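# Swap scanner reel onto label-down pile, flip label-up top

## Task

Take the reel that is lying on the scanner glass and set it on the pile of reels whose labels face down, keeping it oriented the same way up; then take the uppermost reel from the stack whose labels face up and lay it flat on the scanner glass with its label facing down; finally release both grippers.

## Robot and tools

Robot: two six-joint arms with parallel grippers, named left_arm and right_arm. The names are not image sides. Occasionally an outside force may jerk a held part or shove a loose object. Anything pushed or dropped off the table means failure. The arms must not collide or press hard against each other, since that can stop the run.

Frame: all reported positions share one world frame. The origin sits on the table surface midway between the arms, +x runs out across the table, +z is up, and left_arm is mounted on the +y side. Positions are in metres; orientations are quaternions in w,x,y,z order. The reported hand position is approximate and gets worse at long reach. Each gripper's fingers extend along its own +z axis and close along its own y axis. The reported point lies between the finger pads, roughly 1 cm short of the tips.

Tool execute_actions, argument actions: a list holding zero or one item. An empty list commands nothing and just reports the state. A motion item is {"rows": [...], "steps": n} with n from 1 to 15 (default 15); each step lasts 1/30 s. Every row is one step; if there are fewer rows than steps, the final row is held for the rest. A wait item is {"steps": n} with n up to 300, counted from the previous result, and sends nothing new. Optional pictures (true/false) chooses whether camera images come back; by default they do. A rejected call moves nothing.

Row layout: one flat list of exactly 14 numbers covering both arms, always all 14 even when one arm is idle. Order: left_arm waist, shoulder, elbow, wrist pitch, wrist yaw, wrist roll, gripper opening; then the same seven for right_arm. The six joint values are absolute target angles in radians, in the same form as the Joint positions line, not offsets. Stated ranges: waist -2.618 to 3.054, shoulder 0.000 to 3.142, elbow 0.000 to 3.142, wrist pitch -1.571 to 1.571, wrist yaw -1.571 to 1.571, wrist roll -2.094 to 2.094. The true ends can differ by up to 0.036 rad either way. A target more than 0.036 rad beyond a stated end, and farther out than the joint's last reported angle, causes refusal. A target beyond the real end is clipped there, and the result may then print "joint sent to its limit" (possibly referring to an earlier action still running); lacking that line does not prove there is more room. Opening is absolute on a -1 (closed) to +1 (fully open, 0.094 m pad gap) scale.

Motion limits: each step the command sent to a joint stays within a set distance of its measured angle: 0.202 rad waist, 0.258 shoulder, 0.238 elbow, 0.573 wrist pitch, 0.522 wrist yaw and wrist roll. If the targets would move a gripper more than 70 mm from where it is, all that arm's targets are pulled back proportionally. Large moves therefore need several calls. Between calls the arms keep heading for the last row sent, until everything nearly stops or a step is HELD; then only a new action moves them further. Fingers still in motion finish their motion.

Gripping: grip_measured reports finger opening on the command scale; each gripper has its own constant error of up to about 1 mm. Away from the extremes, fingers go to where grip_measured equals the commanded number. To hold something, keep commanding less than grip_measured: about 0.03 less grips firmly, smaller gaps grip more softly. Pad force tops out near 50 to 62 N (less on some grippers, and less on parts under about 2 mm thick); a first contact can spike higher.

Result lines: the state line gives each arm's end-effector position and quaternion. Joint positions and Joint velocities list each arm's six joints (rad, rad/s) followed by the pad gap (m, m/s). "joint command not followed" means a clearance check altered or blocked joint targets on some steps; the rest of the row still ran. HELD marks steps where all or part of your row was not sent. Joint torques follow the Joint positions order without the gripper; they include gravity load, have per-arm offset, scale and noise, and friction can mask contact. MOTOR HOT appears from 75 °C; at 90 °C that arm halts for 10 seconds, and at 100 °C it loses hold and drops; halts show as OVER-TEMPERATURE FAULT. Holding loads heats motors, even while idle, so avoid long static holds.

Cameras: cam_high and cam_low (504x504, fixed) and cam_left_wrist and cam_right_wrist (616x616, fisheye, on the hands). The calibration gives K, distortion and T_world_to_cam mapping world points to camera coordinates; it is approximate, with small per-camera pose and lens errors. Changed calibrations are listed in results that include pictures.

Tool zoom_image: camera (one of the four names) and region [x0, y0, x1, y1] in pixels of that camera's latest image, origin at top-left, no larger than 504 by 504. Gives an enlarged view.

Tool finished_scene: argument scene (integer 1 or 2), ending the current scene irreversibly; the result reports success. The goal must hold at that moment, so release and back off first.

Avoid: dropping or tossing reels, slamming into the glass or stacks, pressing hard, knocking stacks over, and pushing anything off the table. Move smoothly and keep efforts low.

Each tool is called as name([rows], argument=value, ...), one row to a line, values as JSON.

## Session

execute_actions(actions=[])

Scene clock: 0.00 s of 5800.00 s.
left_arm: end_effector_position=(+0.2646, +0.4443, +0.3084) grip_measured=+1.000 end_effector_quat_wxyz=(+0.383, -0.268, +0.758, -0.455) | right_arm: end_effector_position=(+0.1476, -0.1251, +0.1777) grip_measured=+1.000 end_effector_quat_wxyz=(-0.374, +0.824, -0.356, +0.231)
Joint positions: left_arm=[ 1.121  1.602  1.553 -1.45   1.273  0.283  0.094] | right_arm=[ 1.406  0.915  0.725 -0.674  0.633 -1.109  0.094]
Joint velocities: left_arm=[ 0.002  0.002 -0.007 -0.037 -0.007  0.007  0.   ] | right_arm=[-0.007 -0.012 -0.017  0.022 -0.051 -0.022  0.   ]
Joint torques (N m, as the arm reports them, + toward a larger angle): no reading
Motor temperatures (°C, as the motors report them): left_arm=[27 33 30 27 28 29] | right_arm=[26 35 27 33 27 28]
camera_calibration (this result's frames):
cam_left_wrist: T_world_to_cam=[[0.0141846, -0.593575, 0.804653, 0.0236084], [-0.945796, -0.269088, -0.181828, 0.451864], [0.324451, -0.758459, -0.565218, 0.52874], [0, 0, 0, 1]] pos_world=[0.255486, 0.536632, 0.362018]
cam_right_wrist: T_world_to_cam=[[0.282056, 0.587805, 0.758241, -0.109659], [0.25363, -0.807897, 0.531953, -0.2026], [0.925265, 0.042272, -0.376957, 0.0150941], [0, 0, 0, 1]] pos_world=[0.0683495, -0.0998599, 0.196612]

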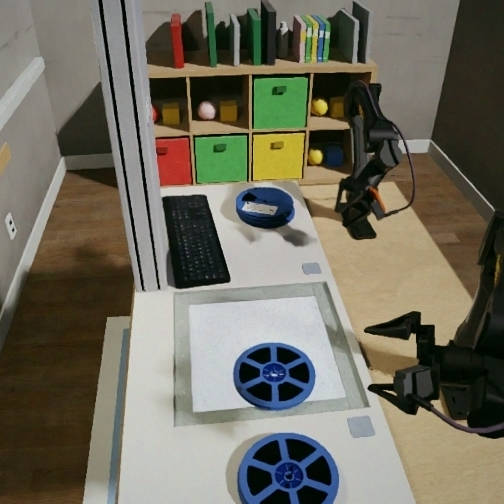

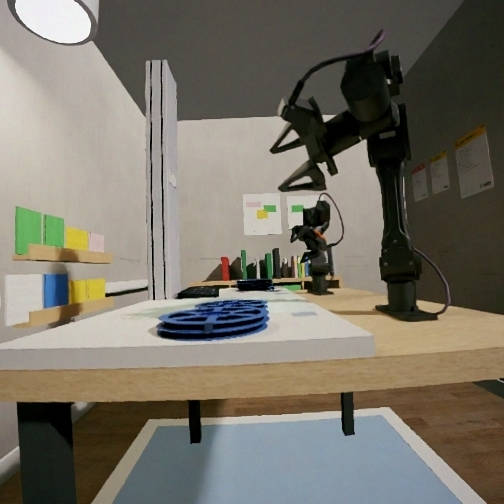

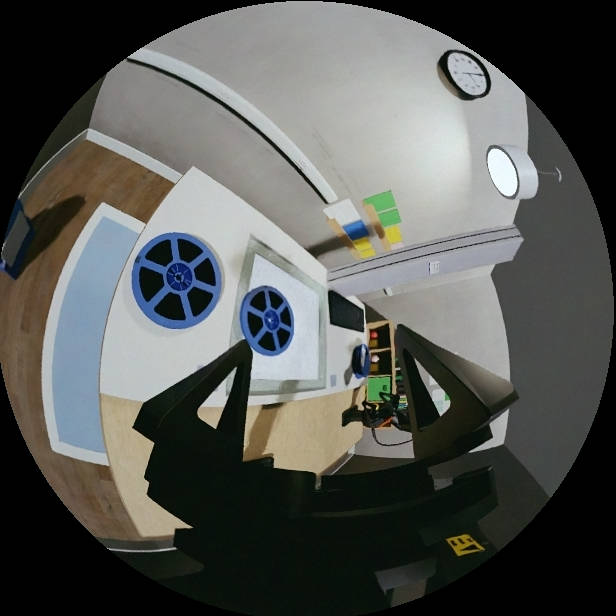

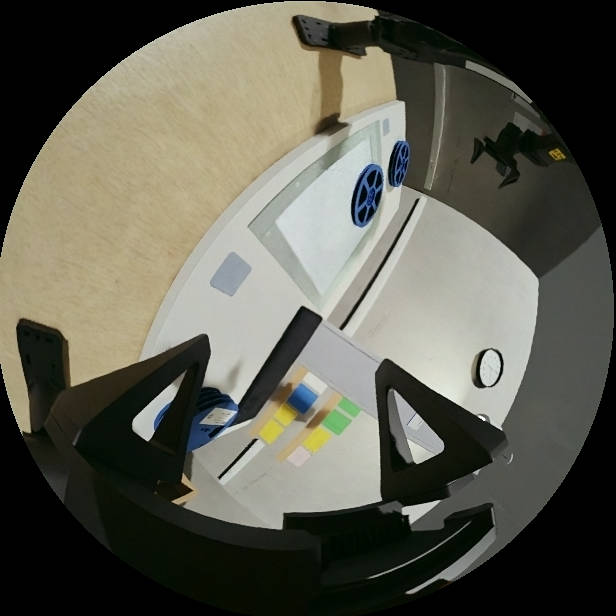

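zoom_image(camera="cam_high", region=[215, 165, 335, 255])

zoom_image(camera="cam_left_wrist", region=[110, 200, 330, 400])

zoom_image(camera="cam_low", region=[140, 260, 300, 350])

zoom_image(camera="cam_right_wrist", region=[130, 360, 270, 480])

Region (215, 165, 335, 255) of cam_high's 504x504 image, scaled by 4.200, with more detail than that image has; it fills the top 378 rows of this view, and the rest is white.

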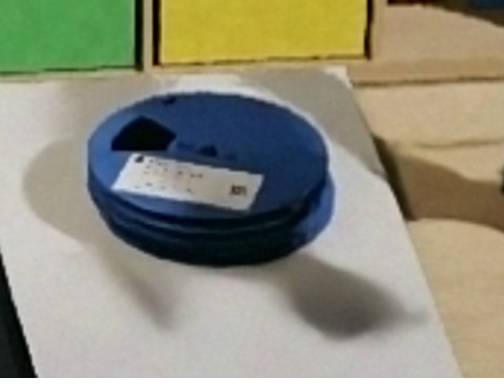

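Region (110, 200, 330, 400) of cam_left_wrist's 616x616 image, scaled by 2.291, with more detail than that image has; it fills the top 458 rows of this view, and the rest is white.

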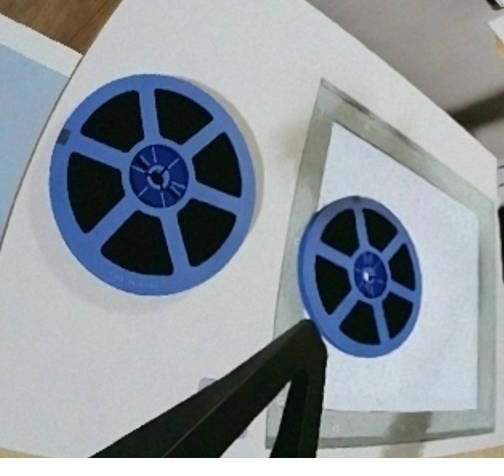

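Region (140, 260, 300, 350) of cam_low's 504x504 image, scaled by 3.150, with more detail than that image has; it fills the top 284 rows of this view, and the rest is white.

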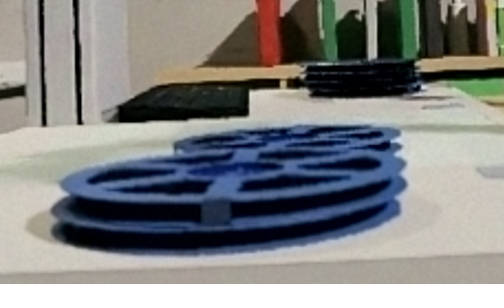

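Region (130, 360, 270, 480) of cam_right_wrist's 616x616 image, scaled by 3.600, with more detail than that image has; it fills the top 432 rows of this view, and the rest is white.

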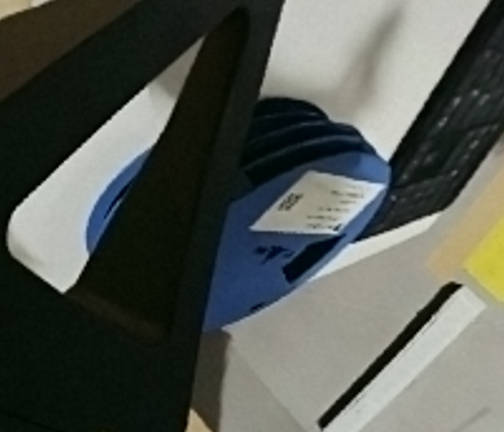

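execute_actions([
  {"rows": [[1.119,1.603,1.553,-1.449,1.271,0.280,0.95,1.401,0.915,0.73,-0.674,0.629,-1.107,0.9],[1.113,1.604,1.552,-1.448,1.264,0.273,0.9,1.390,0.915,0.73,-0.674,0.619,-1.101,0.8],[1.104,1.607,1.552,-1.445,1.253,0.260,0.85,1.375,0.915,0.73,-0.674,0.602,-1.091,0.7],[1.091,1.610,1.550,-1.441,1.237,0.243,0.8,1.354,0.915,0.73,-0.674,0.578,-1.078,0.6],[1.074,1.615,1.549,-1.436,1.218,0.222,0.75,1.328,0.915,0.73,-0.674,0.549,-1.061,0.5],[1.055,1.620,1.547,-1.430,1.195,0.197,0.7,1.297,0.915,0.73,-0.674,0.514,-1.041,0.4],[1.033,1.627,1.545,-1.423,1.169,0.168,0.66,1.260,0.915,0.73,-0.674,0.474,-1.018,0.3],[1.008,1.634,1.543,-1.416,1.140,0.136,0.66,1.219,0.915,0.73,-0.674,0.430,-0.993,0.2],[0.981,1.641,1.541,-1.407,1.108,0.100,0.66,1.172,0.915,0.73,-0.674,0.381,-0.965,0.1],[0.951,1.649,1.538,-1.398,1.073,0.062,0.66,1.120,0.915,0.73,-0.674,0.328,-0.934,0.0],[0.920,1.658,1.536,-1.389,1.036,0.021,0.66,1.068,0.915,0.73,-0.674,0.271,-0.902,-0.1],[0.886,1.667,1.533,-1.379,0.997,-0.022,0.66,1.016,0.915,0.73,-0.674,0.211,-0.867,-0.2],[0.851,1.677,1.530,-1.368,0.956,-0.068,0.66,0.964,0.915,0.73,-0.674,0.148,-0.831,-0.3],[0.815,1.687,1.527,-1.357,0.913,-0.115,0.66,0.912,0.915,0.73,-0.674,0.083,-0.794,-0.4],[0.777,1.698,1.524,-1.346,0.869,-0.164,0.66,0.860,0.915,0.73,-0.674,0.015,-0.755,-0.5]], "steps": 15},
], pictures=false)

execute_actions([
  {"rows": [[0.739,1.709,1.520,-1.334,0.823,-0.215,0.66,0.808,0.915,0.73,-0.674,-0.054,-0.715,-0.55],[0.699,1.720,1.517,-1.322,0.777,-0.266,0.66,0.756,0.915,0.73,-0.674,-0.125,-0.674,-0.55],[0.659,1.731,1.513,-1.310,0.729,-0.318,0.66,0.704,0.915,0.73,-0.674,-0.198,-0.633,-0.55],[0.619,1.742,1.510,-1.297,0.682,-0.371,0.66,0.652,0.915,0.73,-0.674,-0.270,-0.591,-0.55],[0.578,1.754,1.507,-1.285,0.634,-0.424,0.66,0.600,0.915,0.73,-0.674,-0.344,-0.550,-0.55],[0.537,1.765,1.503,-1.273,0.586,-0.477,0.66,0.548,0.915,0.73,-0.674,-0.417,-0.508,-0.55],[0.497,1.776,1.500,-1.260,0.538,-0.530,0.66,0.496,0.915,0.73,-0.674,-0.490,-0.466,-0.55],[0.457,1.787,1.496,-1.248,0.491,-0.582,0.66,0.444,0.915,0.73,-0.674,-0.562,-0.425,-0.55],[0.417,1.798,1.493,-1.236,0.445,-0.633,0.66,0.392,0.915,0.73,-0.674,-0.633,-0.384,-0.55],[0.379,1.809,1.489,-1.224,0.399,-0.684,0.66,0.340,0.915,0.73,-0.674,-0.702,-0.344,-0.55],[0.341,1.820,1.486,-1.213,0.355,-0.733,0.66,0.288,0.915,0.73,-0.674,-0.770,-0.305,-0.55],[0.305,1.830,1.483,-1.202,0.312,-0.780,0.66,0.236,0.915,0.73,-0.674,-0.835,-0.268,-0.55],[0.270,1.840,1.480,-1.191,0.271,-0.826,0.66,0.184,0.915,0.73,-0.674,-0.898,-0.232,-0.55],[0.236,1.849,1.477,-1.181,0.232,-0.869,0.66,0.132,0.915,0.73,-0.674,-0.958,-0.197,-0.55],[0.205,1.858,1.475,-1.172,0.195,-0.910,0.66,0.080,0.915,0.73,-0.674,-1.015,-0.165,-0.55]], "steps": 15},
], pictures=false)

execute_actions([
  {"rows": [[0.175,1.866,1.472,-1.163,0.160,-0.948,0.66,0.028,0.915,0.73,-0.674,-1.068,-0.134,-0.55],[0.148,1.873,1.470,-1.154,0.128,-0.984,0.66,-0.024,0.915,0.73,-0.674,-1.117,-0.106,-0.55],[0.123,1.880,1.468,-1.147,0.099,-1.016,0.66,-0.076,0.915,0.73,-0.674,-1.161,-0.081,-0.55],[0.101,1.887,1.466,-1.140,0.073,-1.045,0.66,-0.128,0.915,0.727,-0.674,-1.201,-0.058,-0.55],[0.082,1.892,1.464,-1.134,0.050,-1.070,0.66,-0.180,0.917,0.724,-0.674,-1.236,-0.038,-0.55],[0.065,1.897,1.463,-1.129,0.031,-1.091,0.66,-0.232,0.921,0.722,-0.674,-1.265,-0.021,-0.55],[0.052,1.900,1.461,-1.125,0.015,-1.108,0.66,-0.284,0.928,0.717,-0.673,-1.289,-0.008,-0.55],[0.043,1.903,1.461,-1.122,0.004,-1.121,0.66,-0.336,0.937,0.712,-0.672,-1.306,0.002,-0.55],[0.037,1.904,1.460,-1.121,-0.003,-1.128,0.66,-0.388,0.949,0.705,-0.671,-1.316,0.008,-0.55],[0.033,1.905,1.460,-1.120,-0.005,-1.131,0.66,-0.440,0.963,0.697,-0.670,-1.32,0.01,-0.55],[0.033,1.905,1.460,-1.120,-0.005,-1.131,0.66,-0.492,0.978,0.688,-0.669,-1.32,0.01,-0.55],[0.033,1.905,1.460,-1.120,-0.005,-1.131,0.66,-0.544,0.996,0.678,-0.668,-1.32,0.01,-0.55],[0.033,1.905,1.460,-1.120,-0.005,-1.131,0.66,-0.596,1.014,0.667,-0.667,-1.32,0.01,-0.55],[0.033,1.905,1.460,-1.120,-0.005,-1.131,0.66,-0.648,1.034,0.655,-0.666,-1.32,0.01,-0.55],[0.033,1.905,1.460,-1.120,-0.005,-1.131,0.66,-0.700,1.055,0.643,-0.665,-1.32,0.01,-0.55]], "steps": 15},
], pictures=false)

execute_actions([
  {"rows": [[0.033,1.905,1.460,-1.120,-0.005,-1.131,0.66,-0.752,1.077,0.630,-0.664,-1.32,0.01,-0.55],[0.033,1.905,1.460,-1.120,-0.005,-1.131,0.66,-0.804,1.099,0.617,-0.662,-1.32,0.01,-0.55],[0.033,1.905,1.460,-1.120,-0.005,-1.131,0.66,-0.856,1.122,0.603,-0.660,-1.32,0.01,-0.55],[0.033,1.905,1.460,-1.120,-0.005,-1.131,0.66,-0.908,1.145,0.590,-0.658,-1.32,0.01,-0.55],[0.033,1.905,1.460,-1.120,-0.005,-1.131,0.66,-0.960,1.167,0.577,-0.656,-1.32,0.01,-0.55],[0.033,1.905,1.460,-1.120,-0.005,-1.131,0.66,-1.012,1.190,0.563,-0.654,-1.32,0.01,-0.55],[0.033,1.905,1.460,-1.120,-0.005,-1.131,0.66,-1.064,1.212,0.550,-0.652,-1.32,0.01,-0.55],[0.033,1.905,1.460,-1.120,-0.005,-1.131,0.66,-1.116,1.234,0.537,-0.650,-1.32,0.01,-0.55],[0.033,1.905,1.460,-1.120,-0.005,-1.131,0.66,-1.168,1.255,0.525,-0.649,-1.32,0.01,-0.55],[0.033,1.905,1.460,-1.120,-0.005,-1.131,0.66,-1.220,1.275,0.513,-0.648,-1.32,0.01,-0.55],[0.033,1.905,1.460,-1.120,-0.005,-1.131,0.66,-1.267,1.293,0.502,-0.647,-1.32,0.01,-0.55],[0.033,1.905,1.460,-1.120,-0.005,-1.131,0.66,-1.309,1.311,0.492,-0.646,-1.32,0.01,-0.55],[0.033,1.905,1.460,-1.120,-0.005,-1.131,0.66,-1.346,1.326,0.483,-0.645,-1.32,0.01,-0.55],[0.033,1.905,1.460,-1.120,-0.005,-1.131,0.66,-1.378,1.340,0.475,-0.645,-1.32,0.01,-0.55],[0.033,1.905,1.460,-1.120,-0.005,-1.131,0.66,-1.405,1.352,0.468,-0.645,-1.32,0.01,-0.55]], "steps": 15},
], pictures=false)

execute_actions([
  {"rows": [[0.033,1.905,1.460,-1.120,-0.005,-1.131,0.66,-1.427,1.361,0.463,-0.645,-1.32,0.01,-0.55],[0.033,1.905,1.460,-1.120,-0.005,-1.131,0.66,-1.444,1.368,0.458,-0.645,-1.32,0.01,-0.55],[0.033,1.905,1.460,-1.120,-0.005,-1.131,0.66,-1.456,1.372,0.456,-0.645,-1.32,0.01,-0.55],[0.033,1.905,1.460,-1.120,-0.005,-1.131,0.66,-1.464,1.374,0.455,-0.645,-1.32,0.01,-0.55],[0.033,1.905,1.460,-1.120,-0.005,-1.131,0.66,-1.468,1.374,0.455,-0.645,-1.32,0.01,-0.55]], "steps": 10},
])

Scene clock: 56.20 s of 5800.00 s.
left_arm: end_effector_position=(+0.2967, +0.3873, +0.2467) grip_measured=+0.662 end_effector_quat_wxyz=(+0.198, -0.305, +0.819, -0.443) | right_arm: end_effector_position=(+0.1962, -0.1581, +0.1554) grip_measured=-0.452 end_effector_quat_wxyz=(-0.349, +0.732, -0.577, +0.096)
Joint positions: left_arm=[ 0.848  1.666  1.544 -1.394  1.012 -0.     0.078] | right_arm=[ 0.948  0.915  0.725 -0.674  0.244 -0.896  0.026]
Joint velocities: left_arm=[-1.018  0.315 -0.125  0.271 -1.106 -1.165 -0.   ] | right_arm=[-1.502  0.002  0.022 -0.037 -1.531  0.872 -0.091]
Joint torques (N m, as the arm reports them, + toward a larger angle): left_arm=[-0.86 -7.16  4.55  0.5   0.64  0.03] | right_arm=[ 0.08 -0.97  6.09  1.11  0.1   0.16]
Motor temperatures (°C, as the motors report them): left_arm=[27 35 32 27 29 29] | right_arm=[26 34 30 37 27 28]
Steps of this call (steps 1 to 90: nothing new was sent; then 52.70 s passed at rest; steps 91 to 105: all 15 steps of this action). Readings (joint positions):
91: left_arm=[1.121 1.602 1.553 -1.450 1.272 0.283] | right_arm=[1.406 0.915 0.725 -0.674 0.632 -1.109]
92: left_arm=[1.121 1.602 1.553 -1.450 1.269 0.281] | right_arm=[1.405 0.915 0.725 -0.674 0.630 -1.109]
94: left_arm=[1.117 1.602 1.553 -1.450 1.258 0.271] | right_arm=[1.389 0.915 0.725 -0.674 0.614 -1.105]
98: left_arm=[1.061 1.605 1.553 -1.444 1.206 0.215] | right_arm=[1.288 0.915 0.725 -0.674 0.536 -1.066]
105: the state above

Scene clock: 56.70 s of 5800.00 s.
left_arm: end_effector_position=(+0.3166, +0.2825, +0.1102) grip_measured=+0.662 end_effector_quat_wxyz=(-0.051, -0.416, +0.890, -0.177) | right_arm: end_effector_position=(+0.2259, -0.1912, +0.1862) grip_measured=-0.548 end_effector_quat_wxyz=(+0.340, -0.355, +0.810, +0.318)
Joint positions: left_arm=[ 0.263  1.837  1.491 -1.225  0.371 -0.715  0.078] | right_arm=[ 0.169  0.915  0.725 -0.674 -0.733 -0.326  0.021]
Joint velocities: left_arm=[-0.96   0.276 -0.085  0.315 -1.238 -1.326 -0.   ] | right_arm=[-1.487  0.007 -0.007  0.022 -1.751  1.033  0.001]
Joint torques (N m, as the arm reports them, + toward a larger angle): left_arm=[-0.08 -9.42  4.87  0.41  0.22 -0.01] | right_arm=[ 0.13 -0.86  5.93  1.03 -0.34  0.13]
Motor temperatures (°C, as the motors report them): left_arm=[27 35 32 27 29 29] | right_arm=[26 34 30 37 27 28]
Steps of this call (steps 1 to 15: all 15 steps of this action). Readings (joint positions):
1: left_arm=[0.811 1.678 1.541 -1.384 0.975 -0.041] | right_arm=[0.896 0.915 0.725 -0.674 0.188 -0.864]
2: left_arm=[0.773 1.690 1.536 -1.374 0.936 -0.085] | right_arm=[0.844 0.915 0.725 -0.674 0.130 -0.829]
4: left_arm=[0.695 1.716 1.528 -1.352 0.852 -0.176] | right_arm=[0.740 0.915 0.725 -0.674 0.005 -0.757]
8: left_arm=[0.531 1.764 1.513 -1.306 0.676 -0.372] | right_arm=[0.533 0.915 0.725 -0.674 -0.263 -0.601]
15: the state above

Scene clock: 57.20 s of 5800.00 s.
left_arm: end_effector_position=(+0.3236, +0.2622, +0.0731) grip_measured=+0.662 end_effector_quat_wxyz=(-0.006, -0.493, +0.870, -0.014) | right_arm: end_effector_position=(+0.2733, -0.3210, +0.2137) grip_measured=-0.548 end_effector_quat_wxyz=(+0.376, +0.050, +0.790, +0.482)
Joint positions: left_arm=[ 0.034  1.898  1.47  -1.137  0.031 -1.101  0.078] | right_arm=[-0.61   1.013  0.675 -0.669 -1.268 -0.015  0.021]
Joint velocities: left_arm=[-0.012 -0.002  0.012  0.022 -0.139 -0.183 -0.001] | right_arm=[-1.497  0.613 -0.359 -0.007 -0.198  0.125  0.002]
Joint torques (N m, as the arm reports them, + toward a larger angle): left_arm=[-0.2  -9.69  5.06  0.42 -0.17 -0.05] | right_arm=[ 0.03 -0.75  4.85  0.79 -0.55  0.1 ]
Motor temperatures (°C, as the motors report them): left_arm=[27 35 32 27 29 29] | right_arm=[26 34 30 37 27 28]
Steps of this call (steps 1 to 15: all 15 steps of this action). Readings (joint positions):
1: left_arm=[0.230 1.846 1.488 -1.215 0.332 -0.760] | right_arm=[0.117 0.915 0.725 -0.674 -0.794 -0.290]
2: left_arm=[0.199 1.855 1.485 -1.205 0.294 -0.803] | right_arm=[0.065 0.915 0.725 -0.674 -0.853 -0.255]
4: left_arm=[0.143 1.870 1.480 -1.187 0.224 -0.882] | right_arm=[-0.039 0.915 0.725 -0.674 -0.963 -0.191]
8: left_arm=[0.063 1.891 1.473 -1.158 0.114 -1.008] | right_arm=[-0.247 0.917 0.725 -0.674 -1.136 -0.090]
15: the state above

Scene clock: 57.70 s of 5800.00 s.
left_arm: end_effector_position=(+0.3251, +0.2660, +0.0730) grip_measured=+0.662 end_effector_quat_wxyz=(+0.002, -0.503, +0.864, -0.007) | right_arm: end_effector_position=(+0.2278, -0.4828, +0.1138) grip_measured=-0.548 end_effector_quat_wxyz=(+0.387, +0.467, +0.647, +0.462)
Joint positions: left_arm=[ 0.034  1.898  1.47  -1.132  0.009 -1.125  0.078] | right_arm=[-1.351  1.327  0.489 -0.656 -1.291  0.008  0.021]
Joint velocities: left_arm=[ 0.017  0.002  0.007 -0.007 -0.066 -0.051 -0.001] | right_arm=[-0.94   0.398 -0.237 -0.066  0.007  0.037 -0.001]
Joint torques (N m, as the arm reports them, + toward a larger angle): left_arm=[ 0.06 -9.67  4.8   0.49 -0.18 -0.04] | right_arm=[ 0.35 -2.72  3.8   0.33 -0.68  0.07]
Motor temperatures (°C, as the motors report them): left_arm=[27 36 32 27 29 29] | right_arm=[26 34 30 37 27 28]
Steps of this call (steps 1 to 15: all 15 steps of this action). Readings (joint positions):
1: left_arm=[0.034 1.898 1.470 -1.136 0.027 -1.106] | right_arm=[-0.662 1.035 0.662 -0.669 -1.273 -0.010]
2: left_arm=[0.034 1.898 1.470 -1.135 0.023 -1.110] | right_arm=[-0.714 1.057 0.648 -0.669 -1.277 -0.007]
4: left_arm=[0.034 1.898 1.470 -1.134 0.017 -1.116] | right_arm=[-0.819 1.104 0.620 -0.668 -1.283 -0.002]
8: left_arm=[0.034 1.898 1.470 -1.133 0.012 -1.122] | right_arm=[-1.027 1.195 0.566 -0.663 -1.289 0.004]
15: the state above

Scene clock: 58.03 s of 5800.00 s.
left_arm: end_effector_position=(+0.3251, +0.2661, +0.0730) grip_measured=+0.662 end_effector_quat_wxyz=(+0.002, -0.504, +0.864, -0.006) | right_arm: end_effector_position=(+0.2122, -0.4972, +0.1018) grip_measured=-0.548 end_effector_quat_wxyz=(+0.390, +0.518, +0.608, +0.458)
Joint positions: left_arm=[ 0.034  1.898  1.47  -1.132  0.009 -1.126  0.078] | right_arm=[-1.46   1.369  0.461 -0.656 -1.292  0.008  0.021]
Joint velocities: left_arm=[ 0.007 -0.032  0.007 -0.007 -0.037  0.022  0.   ] | right_arm=[ 0.002  0.007 -0.022 -0.022 -0.051  0.037  0.   ]
Joint torques (N m, as the arm reports them, + toward a larger angle): left_arm=[-0.16 -9.53  4.95  0.44 -0.15 -0.07] | right_arm=[-0.57 -2.4   3.45  0.24 -0.69  0.07]
Motor temperatures (°C, as the motors report them): left_arm=[27 36 32 27 29 29] | right_arm=[26 34 30 37 27 28]
Steps of this call (steps 1 to 10: all 10 steps of this action). Readings (joint positions):
1: left_arm=[0.034 1.898 1.470 -1.132 0.009 -1.125] | right_arm=[-1.381 1.340 0.481 -0.656 -1.291 0.008]
2: left_arm=[0.034 1.898 1.470 -1.132 0.009 -1.125] | right_arm=[-1.406 1.350 0.474 -0.656 -1.291 0.008]
4: left_arm=[0.034 1.898 1.470 -1.132 0.009 -1.125] | right_arm=[-1.440 1.364 0.465 -0.656 -1.291 0.008]
8: left_arm=[0.034 1.898 1.470 -1.132 0.009 -1.126] | right_arm=[-1.460 1.369 0.461 -0.656 -1.292 0.008]
10: the state above
camera_calibration (this result's frames):
cam_left_wrist: T_world_to_cam=[[0.772671, -0.632769, -0.0508262, -0.0673175], [-0.484189, -0.63923, 0.59745, 0.309872], [-0.410538, -0.437023, -0.800294, 0.411437], [0, 0, 0, 1]] pos_world=[0.370961, 0.335291, 0.140716]
cam_right_wrist: T_world_to_cam=[[-0.254654, -0.222732, -0.941032, 0.0322099], [-0.673349, 0.739289, 0.00723434, 0.540149], [0.694084, 0.635485, -0.33824, 0.2825], [0, 0, 0, 1]] pos_world=[0.175832, -0.571677, 0.121956]

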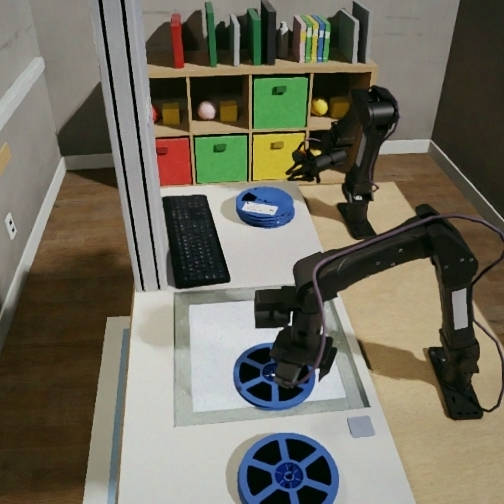

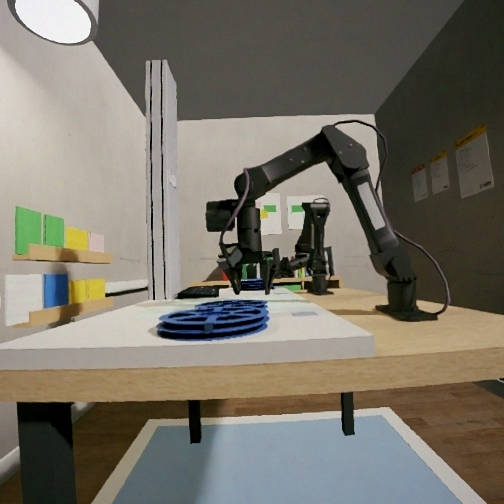

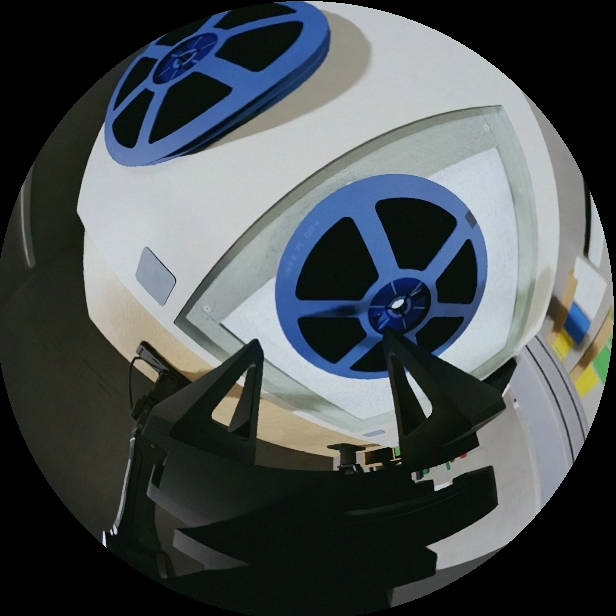

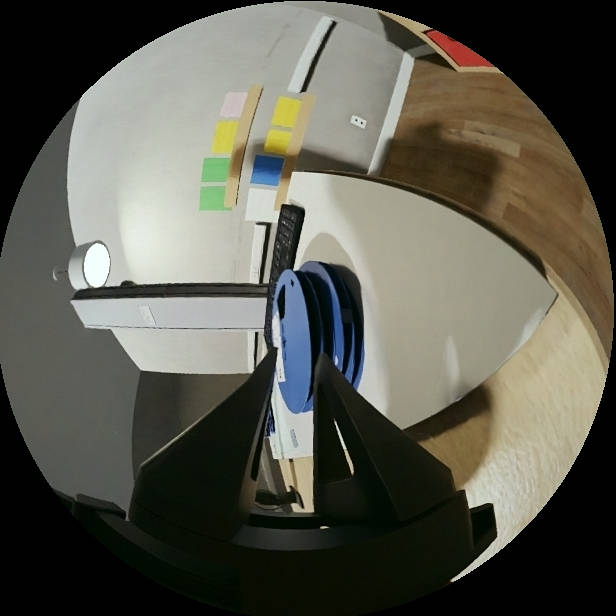

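zoom_image(camera="cam_right_wrist", region=[230, 240, 420, 430])

zoom_image(camera="cam_left_wrist", region=[240, 240, 460, 400])

zoom_image(camera="cam_high", region=[215, 140, 355, 245])

Region (230, 240, 420, 430) of cam_right_wrist's 616x616 image, scaled by 2.653, with more detail than that image has.

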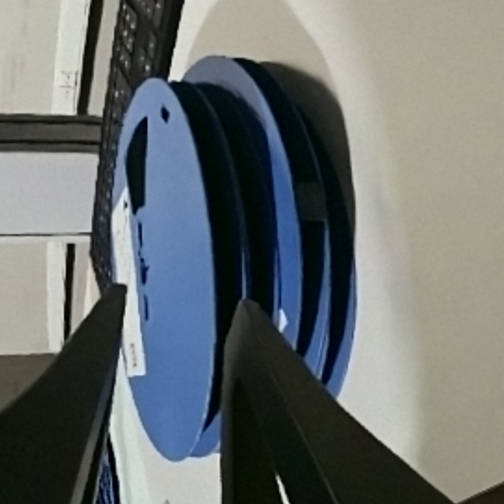

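Region (240, 240, 460, 400) of cam_left_wrist's 616x616 image, scaled by 2.291, with more detail than that image has; it fills the top 367 rows of this view, and the rest is white.

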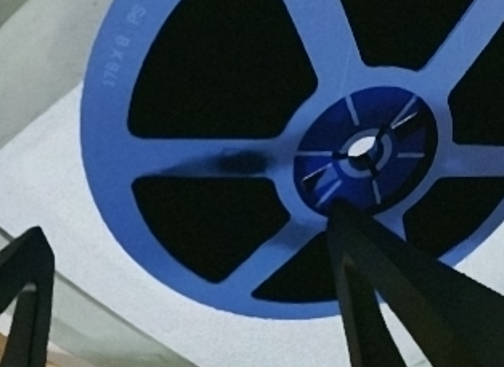

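Region (215, 140, 355, 245) of cam_high's 504x504 image, scaled by 3.600, with more detail than that image has; it fills the top 378 rows of this view, and the rest is white.

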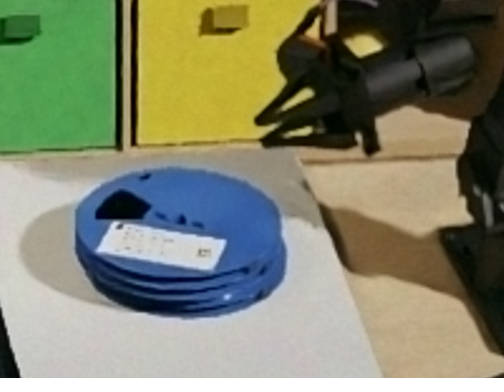

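execute_actions([
  {"rows": [[0.036,1.908,1.458,-1.115,-0.012,-1.131,0.66,-1.455,1.380,0.452,-0.637,-1.32,0.01,-0.58],[0.038,1.912,1.455,-1.109,-0.012,-1.131,0.66,-1.448,1.388,0.448,-0.626,-1.32,0.01,-0.61],[0.040,1.917,1.452,-1.102,-0.012,-1.131,0.66,-1.438,1.397,0.444,-0.613,-1.32,0.01,-0.64],[0.040,1.922,1.448,-1.095,-0.012,-1.131,0.66,-1.426,1.407,0.439,-0.599,-1.32,0.01,-0.67],[0.040,1.927,1.445,-1.088,-0.012,-1.131,0.66,-1.412,1.417,0.434,-0.585,-1.32,0.01,-0.70],[0.040,1.932,1.441,-1.081,-0.012,-1.131,0.66,-1.397,1.427,0.429,-0.571,-1.32,0.01,-0.72],[0.040,1.936,1.438,-1.074,-0.012,-1.131,0.66,-1.382,1.437,0.424,-0.557,-1.32,0.01,-0.745],[0.040,1.940,1.435,-1.068,-0.012,-1.131,0.66,-1.367,1.446,0.420,-0.544,-1.32,0.01,-0.745],[0.040,1.943,1.433,-1.063,-0.012,-1.131,0.66,-1.352,1.454,0.416,-0.533,-1.32,0.01,-0.745],[0.040,1.945,1.431,-1.059,-0.012,-1.131,0.66,-1.338,1.460,0.413,-0.524,-1.32,0.01,-0.745],[0.040,1.947,1.430,-1.056,-0.012,-1.131,0.66,-1.325,1.464,0.411,-0.518,-1.32,0.01,-0.745],[0.040,1.948,1.429,-1.054,-0.012,-1.131,0.66,-1.314,1.467,0.410,-0.514,-1.32,0.01,-0.745],[0.040,1.949,1.428,-1.052,-0.012,-1.131,0.66,-1.305,1.467,0.410,-0.514,-1.32,0.01,-0.745],[0.040,1.950,1.427,-1.051,-0.012,-1.131,0.66,-1.298,1.467,0.410,-0.514,-1.32,0.01,-0.745],[0.040,1.950,1.427,-1.051,-0.012,-1.131,0.66,-1.293,1.467,0.410,-0.514,-1.32,0.01,-0.745]], "steps": 15},
], pictures=false)

execute_actions([
  {"rows": [[0.040,1.950,1.427,-1.051,-0.012,-1.131,0.66,-1.293,1.467,0.410,-0.514,-1.32,0.01,-0.745]], "steps": 8},
])

zoom_image(camera="cam_right_wrist", region=[240, 290, 380, 430])

zoom_image(camera="cam_left_wrist", region=[240, 260, 460, 420])

Scene clock: 71.63 s of 5800.00 s.
left_arm: end_effector_position=(+0.3266, +0.2673, +0.0493) grip_measured=+0.662 end_effector_quat_wxyz=(-0.006, -0.504, +0.864, +0.003) | right_arm: end_effector_position=(+0.2295, -0.4643, +0.0804) grip_measured=-0.743 end_effector_quat_wxyz=(+0.346, +0.478, +0.639, +0.493)
Joint positions: left_arm=[ 0.034  1.945  1.437 -1.076  0.002 -1.126  0.078] | right_arm=[-1.311  1.461  0.417 -0.548 -1.293  0.009  0.012]
Joint velocities: left_arm=[-0.012 -0.012 -0.012  0.037 -0.022 -0.037 -0.001] | right_arm=[ 0.208  0.002 -0.002  0.095  0.022  0.051 -0.   ]
Joint torques (N m, as the arm reports them, + toward a larger angle): left_arm=[  0.41 -10.04   4.77   0.53  -0.16  -0.05] | right_arm=[ 0.36 -2.62  2.88  0.25 -0.68  0.07]
Motor temperatures (°C, as the motors report them): left_arm=[27 36 32 27 29 29] | right_arm=[26 34 29 35 28 28]
Steps of this call (steps 1 to 15: the robot went on to your last target; steps 16 to 90: nothing new was sent; then 10.10 s passed at rest; steps 91 to 105: all 15 steps of this action). Readings (joint positions):
91: left_arm=[0.034 1.898 1.470 -1.132 0.007 -1.126] | right_arm=[-1.460 1.369 0.461 -0.656 -1.292 0.008]
92: left_arm=[0.034 1.898 1.470 -1.131 0.006 -1.126] | right_arm=[-1.460 1.370 0.461 -0.653 -1.292 0.008]
94: left_arm=[0.034 1.899 1.469 -1.124 0.004 -1.126] | right_arm=[-1.451 1.382 0.460 -0.640 -1.293 0.008]
98: left_arm=[0.034 1.914 1.456 -1.102 0.003 -1.126] | right_arm=[-1.400 1.422 0.440 -0.599 -1.293 0.008]
105: the state above

Scene clock: 71.90 s of 5800.00 s.
left_arm: end_effector_position=(+0.3292, +0.2671, +0.0493) grip_measured=+0.662 end_effector_quat_wxyz=(-0.001, -0.504, +0.864, -0.000) | right_arm: end_effector_position=(+0.2312, -0.4642, +0.0804) grip_measured=-0.743 end_effector_quat_wxyz=(+0.349, +0.471, +0.645, +0.491)
Joint positions: left_arm=[ 0.034  1.945  1.437 -1.065  0.002 -1.126  0.078] | right_arm=[-1.301  1.461  0.417 -0.531 -1.293  0.009  0.012]
Joint velocities: left_arm=[-0.027  0.017 -0.002  0.051 -0.066  0.022 -0.001] | right_arm=[ 0.002 -0.007  0.017  0.007 -0.022 -0.022 -0.001]
Joint torques (N m, as the arm reports them, + toward a larger angle): left_arm=[  0.43 -10.14   4.77   0.43  -0.18  -0.1 ] | right_arm=[ 0.65 -2.67  3.01  0.27 -0.66  0.07]
Motor temperatures (°C, as the motors report them): left_arm=[27 36 32 27 29 29] | right_arm=[26 34 29 35 28 28]
Steps of this call (steps 1 to 8: all 8 steps of this action). Readings (joint positions):
1: left_arm=[0.034 1.945 1.437 -1.074 0.002 -1.126] | right_arm=[-1.305 1.461 0.417 -0.544 -1.293 0.009]
2: left_arm=[0.034 1.945 1.437 -1.071 0.002 -1.126] | right_arm=[-1.302 1.461 0.417 -0.541 -1.293 0.009]
4: left_arm=[0.034 1.945 1.437 -1.068 0.002 -1.126] | right_arm=[-1.301 1.461 0.417 -0.536 -1.293 0.009]
8: the state above
camera_calibration (this result's frames):
cam_left_wrist: T_world_to_cam=[[0.772013, -0.632302, -0.0647334, -0.0702872], [-0.477179, -0.643849, 0.59813, 0.32551], [-0.419877, -0.430874, -0.798781, 0.395882], [0, 0, 0, 1]] pos_world=[0.375811, 0.335712, 0.116975]
cam_right_wrist: T_world_to_cam=[[-0.218539, -0.249935, -0.943278, 0.00346001], [-0.781625, 0.623547, 0.0158698, 0.499223], [0.584211, 0.740758, -0.331625, 0.314801], [0, 0, 0, 1]] pos_world=[0.207051, -0.543615, 0.099737]

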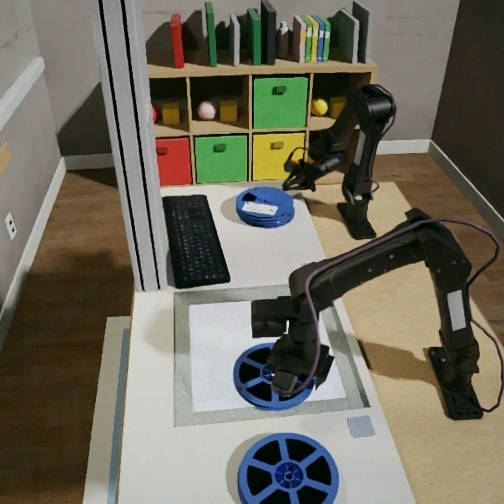

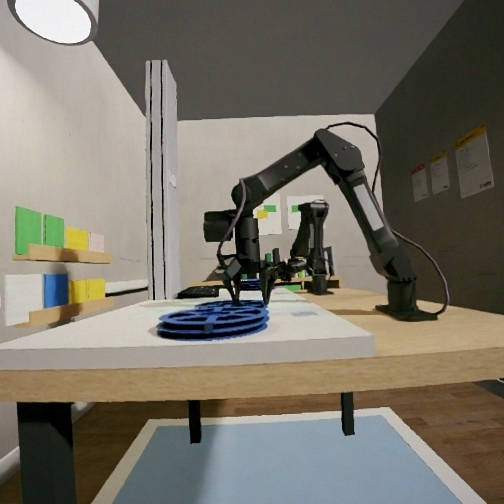

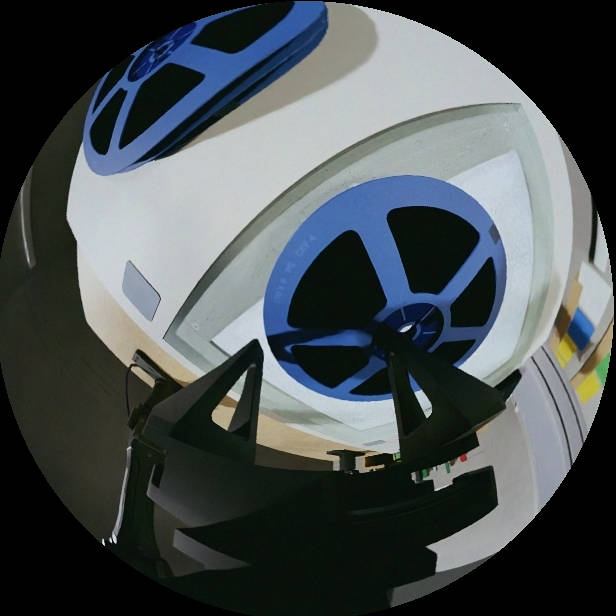

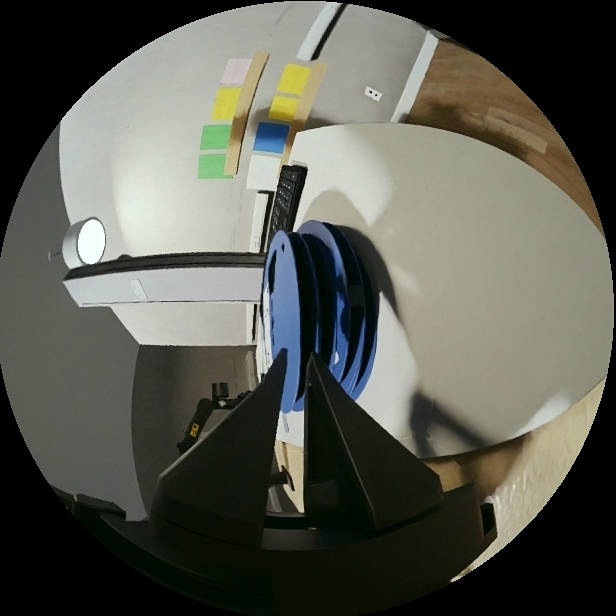

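Region (240, 290, 380, 430) of cam_right_wrist's 616x616 image, scaled by 3.600, with more detail than that image has.

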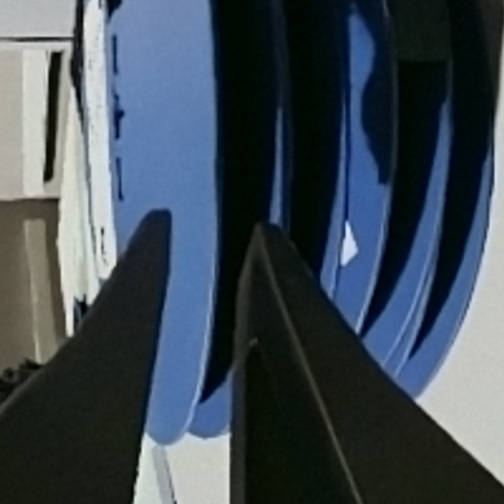

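Region (240, 260, 460, 420) of cam_left_wrist's 616x616 image, scaled by 2.291, with more detail than that image has; it fills the top 367 rows of this view, and the rest is white.

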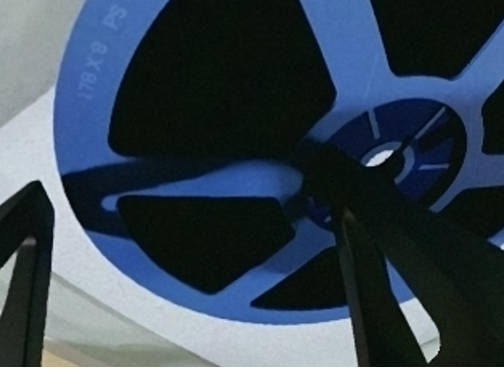

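execute_actions(actions=[])

Scene clock: 77.43 s of 5800.00 s.
left_arm: end_effector_position=(+0.3296, +0.2670, +0.0493) grip_measured=+0.662 end_effector_quat_wxyz=(-0.001, -0.504, +0.864, -0.001) | right_arm: end_effector_position=(+0.2313, -0.4645, +0.0804) grip_measured=-0.743 end_effector_quat_wxyz=(+0.350, +0.470, +0.645, +0.490)
Joint positions: left_arm=[ 0.034  1.945  1.437 -1.064  0.002 -1.126  0.078] | right_arm=[-1.301  1.461  0.417 -0.527 -1.293  0.009  0.012]
Joint velocities: left_arm=[-0.007  0.002 -0.022  0.022 -0.051  0.037  0.001] | right_arm=[ 0.002  0.002 -0.002  0.022  0.007 -0.007 -0.   ]
Joint torques (N m, as the arm reports them, + toward a larger angle): left_arm=[  0.29 -10.16   4.7    0.45  -0.18  -0.07] | right_arm=[ 0.67 -2.7   2.94  0.22 -0.67  0.09]
Motor temperatures (°C, as the motors report them): left_arm=[27 37 32 27 29 29] | right_arm=[26 34 28 35 28 28]
Steps of this call (steps 1 to 15: the robot went on to your last target; steps 16 to 90: nothing new was sent; then 2.53 s passed at rest). Readings (joint positions):
1: left_arm=[0.034 1.945 1.437 -1.065 0.002 -1.126] | right_arm=[-1.301 1.461 0.417 -0.530 -1.293 0.009]
2: left_arm=[0.034 1.945 1.437 -1.064 0.002 -1.126] | right_arm=[-1.301 1.461 0.417 -0.529 -1.293 0.009]
4: left_arm=[0.034 1.945 1.437 -1.064 0.002 -1.126] | right_arm=[-1.301 1.461 0.417 -0.529 -1.293 0.009]
8: left_arm=[0.034 1.945 1.437 -1.064 0.002 -1.126] | right_arm=[-1.301 1.461 0.417 -0.528 -1.293 0.009]
90: the state above
All arms were judged still, so your last target was given up. Only a new action makes them travel on or press farther. Fingers that are still opening or closing keep moving.
camera_calibration (this result's frames):
cam_left_wrist: T_world_to_cam=[[0.77211, -0.632309, -0.0634907, -0.0706878], [-0.478089, -0.643785, 0.597472, 0.32599], [-0.418661, -0.43096, -0.799373, 0.39568], [0, 0, 0, 1]] pos_world=[0.376086, 0.335693, 0.117038]
cam_right_wrist: T_world_to_cam=[[-0.217519, -0.253008, -0.942694, 0.00167945], [-0.781641, 0.623594, 0.0129924, 0.499823], [0.584571, 0.739674, -0.333405, 0.314569], [0, 0, 0, 1]] pos_world=[0.207159, -0.54394, 0.0999682]

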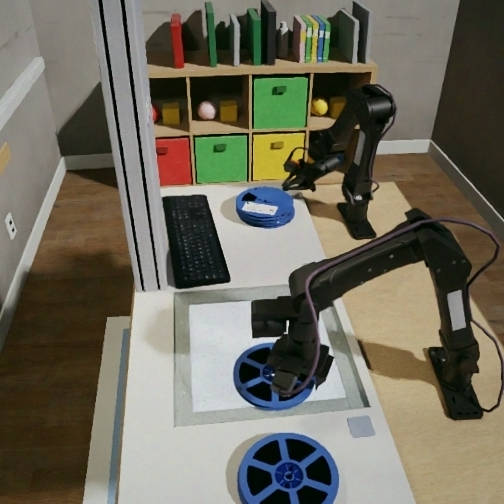

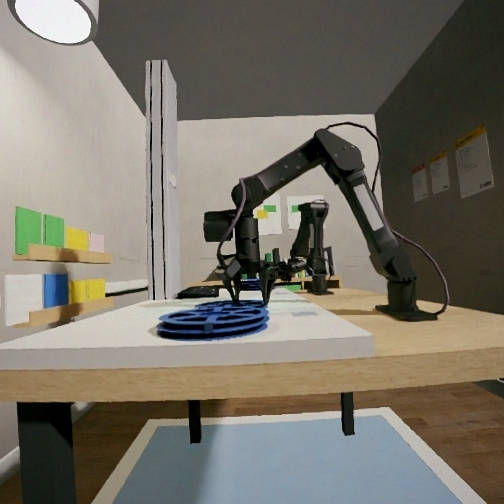

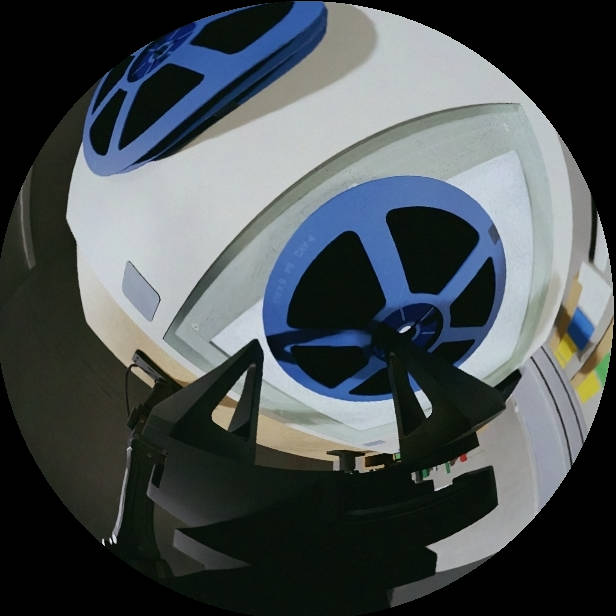

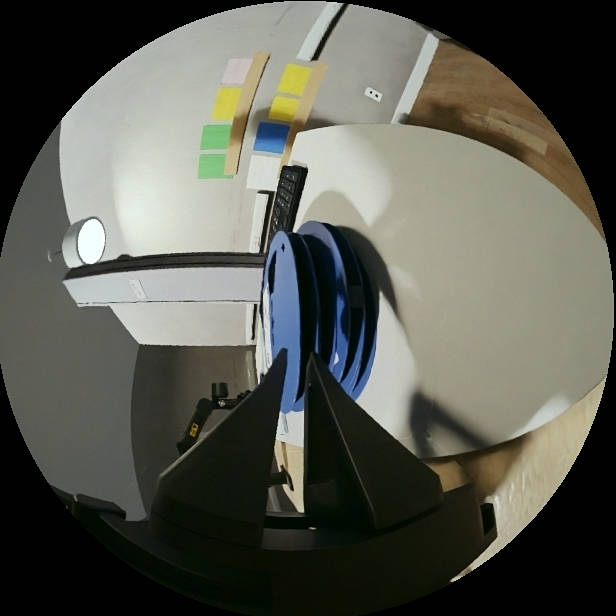

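zoom_image(camera="cam_left_wrist", region=[220, 270, 480, 430])

zoom_image(camera="cam_right_wrist", region=[240, 300, 400, 430])

Region (220, 270, 480, 430) of cam_left_wrist's 616x616 image, scaled by 1.938, with more detail than that image has; it fills the top 310 rows of this view, and the rest is white.

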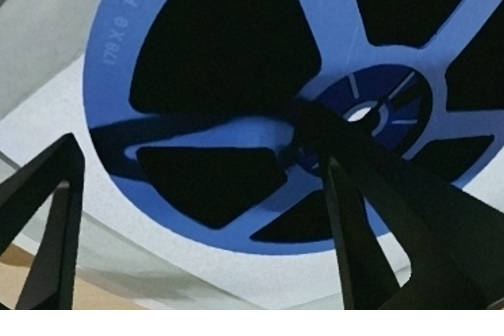

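Region (240, 300, 400, 430) of cam_right_wrist's 616x616 image, scaled by 3.150, with more detail than that image has; it fills the top 410 rows of this view, and the rest is white.

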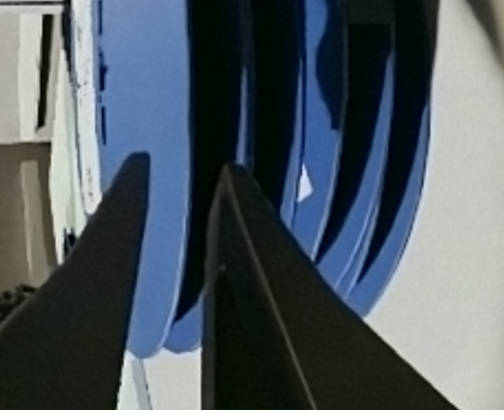

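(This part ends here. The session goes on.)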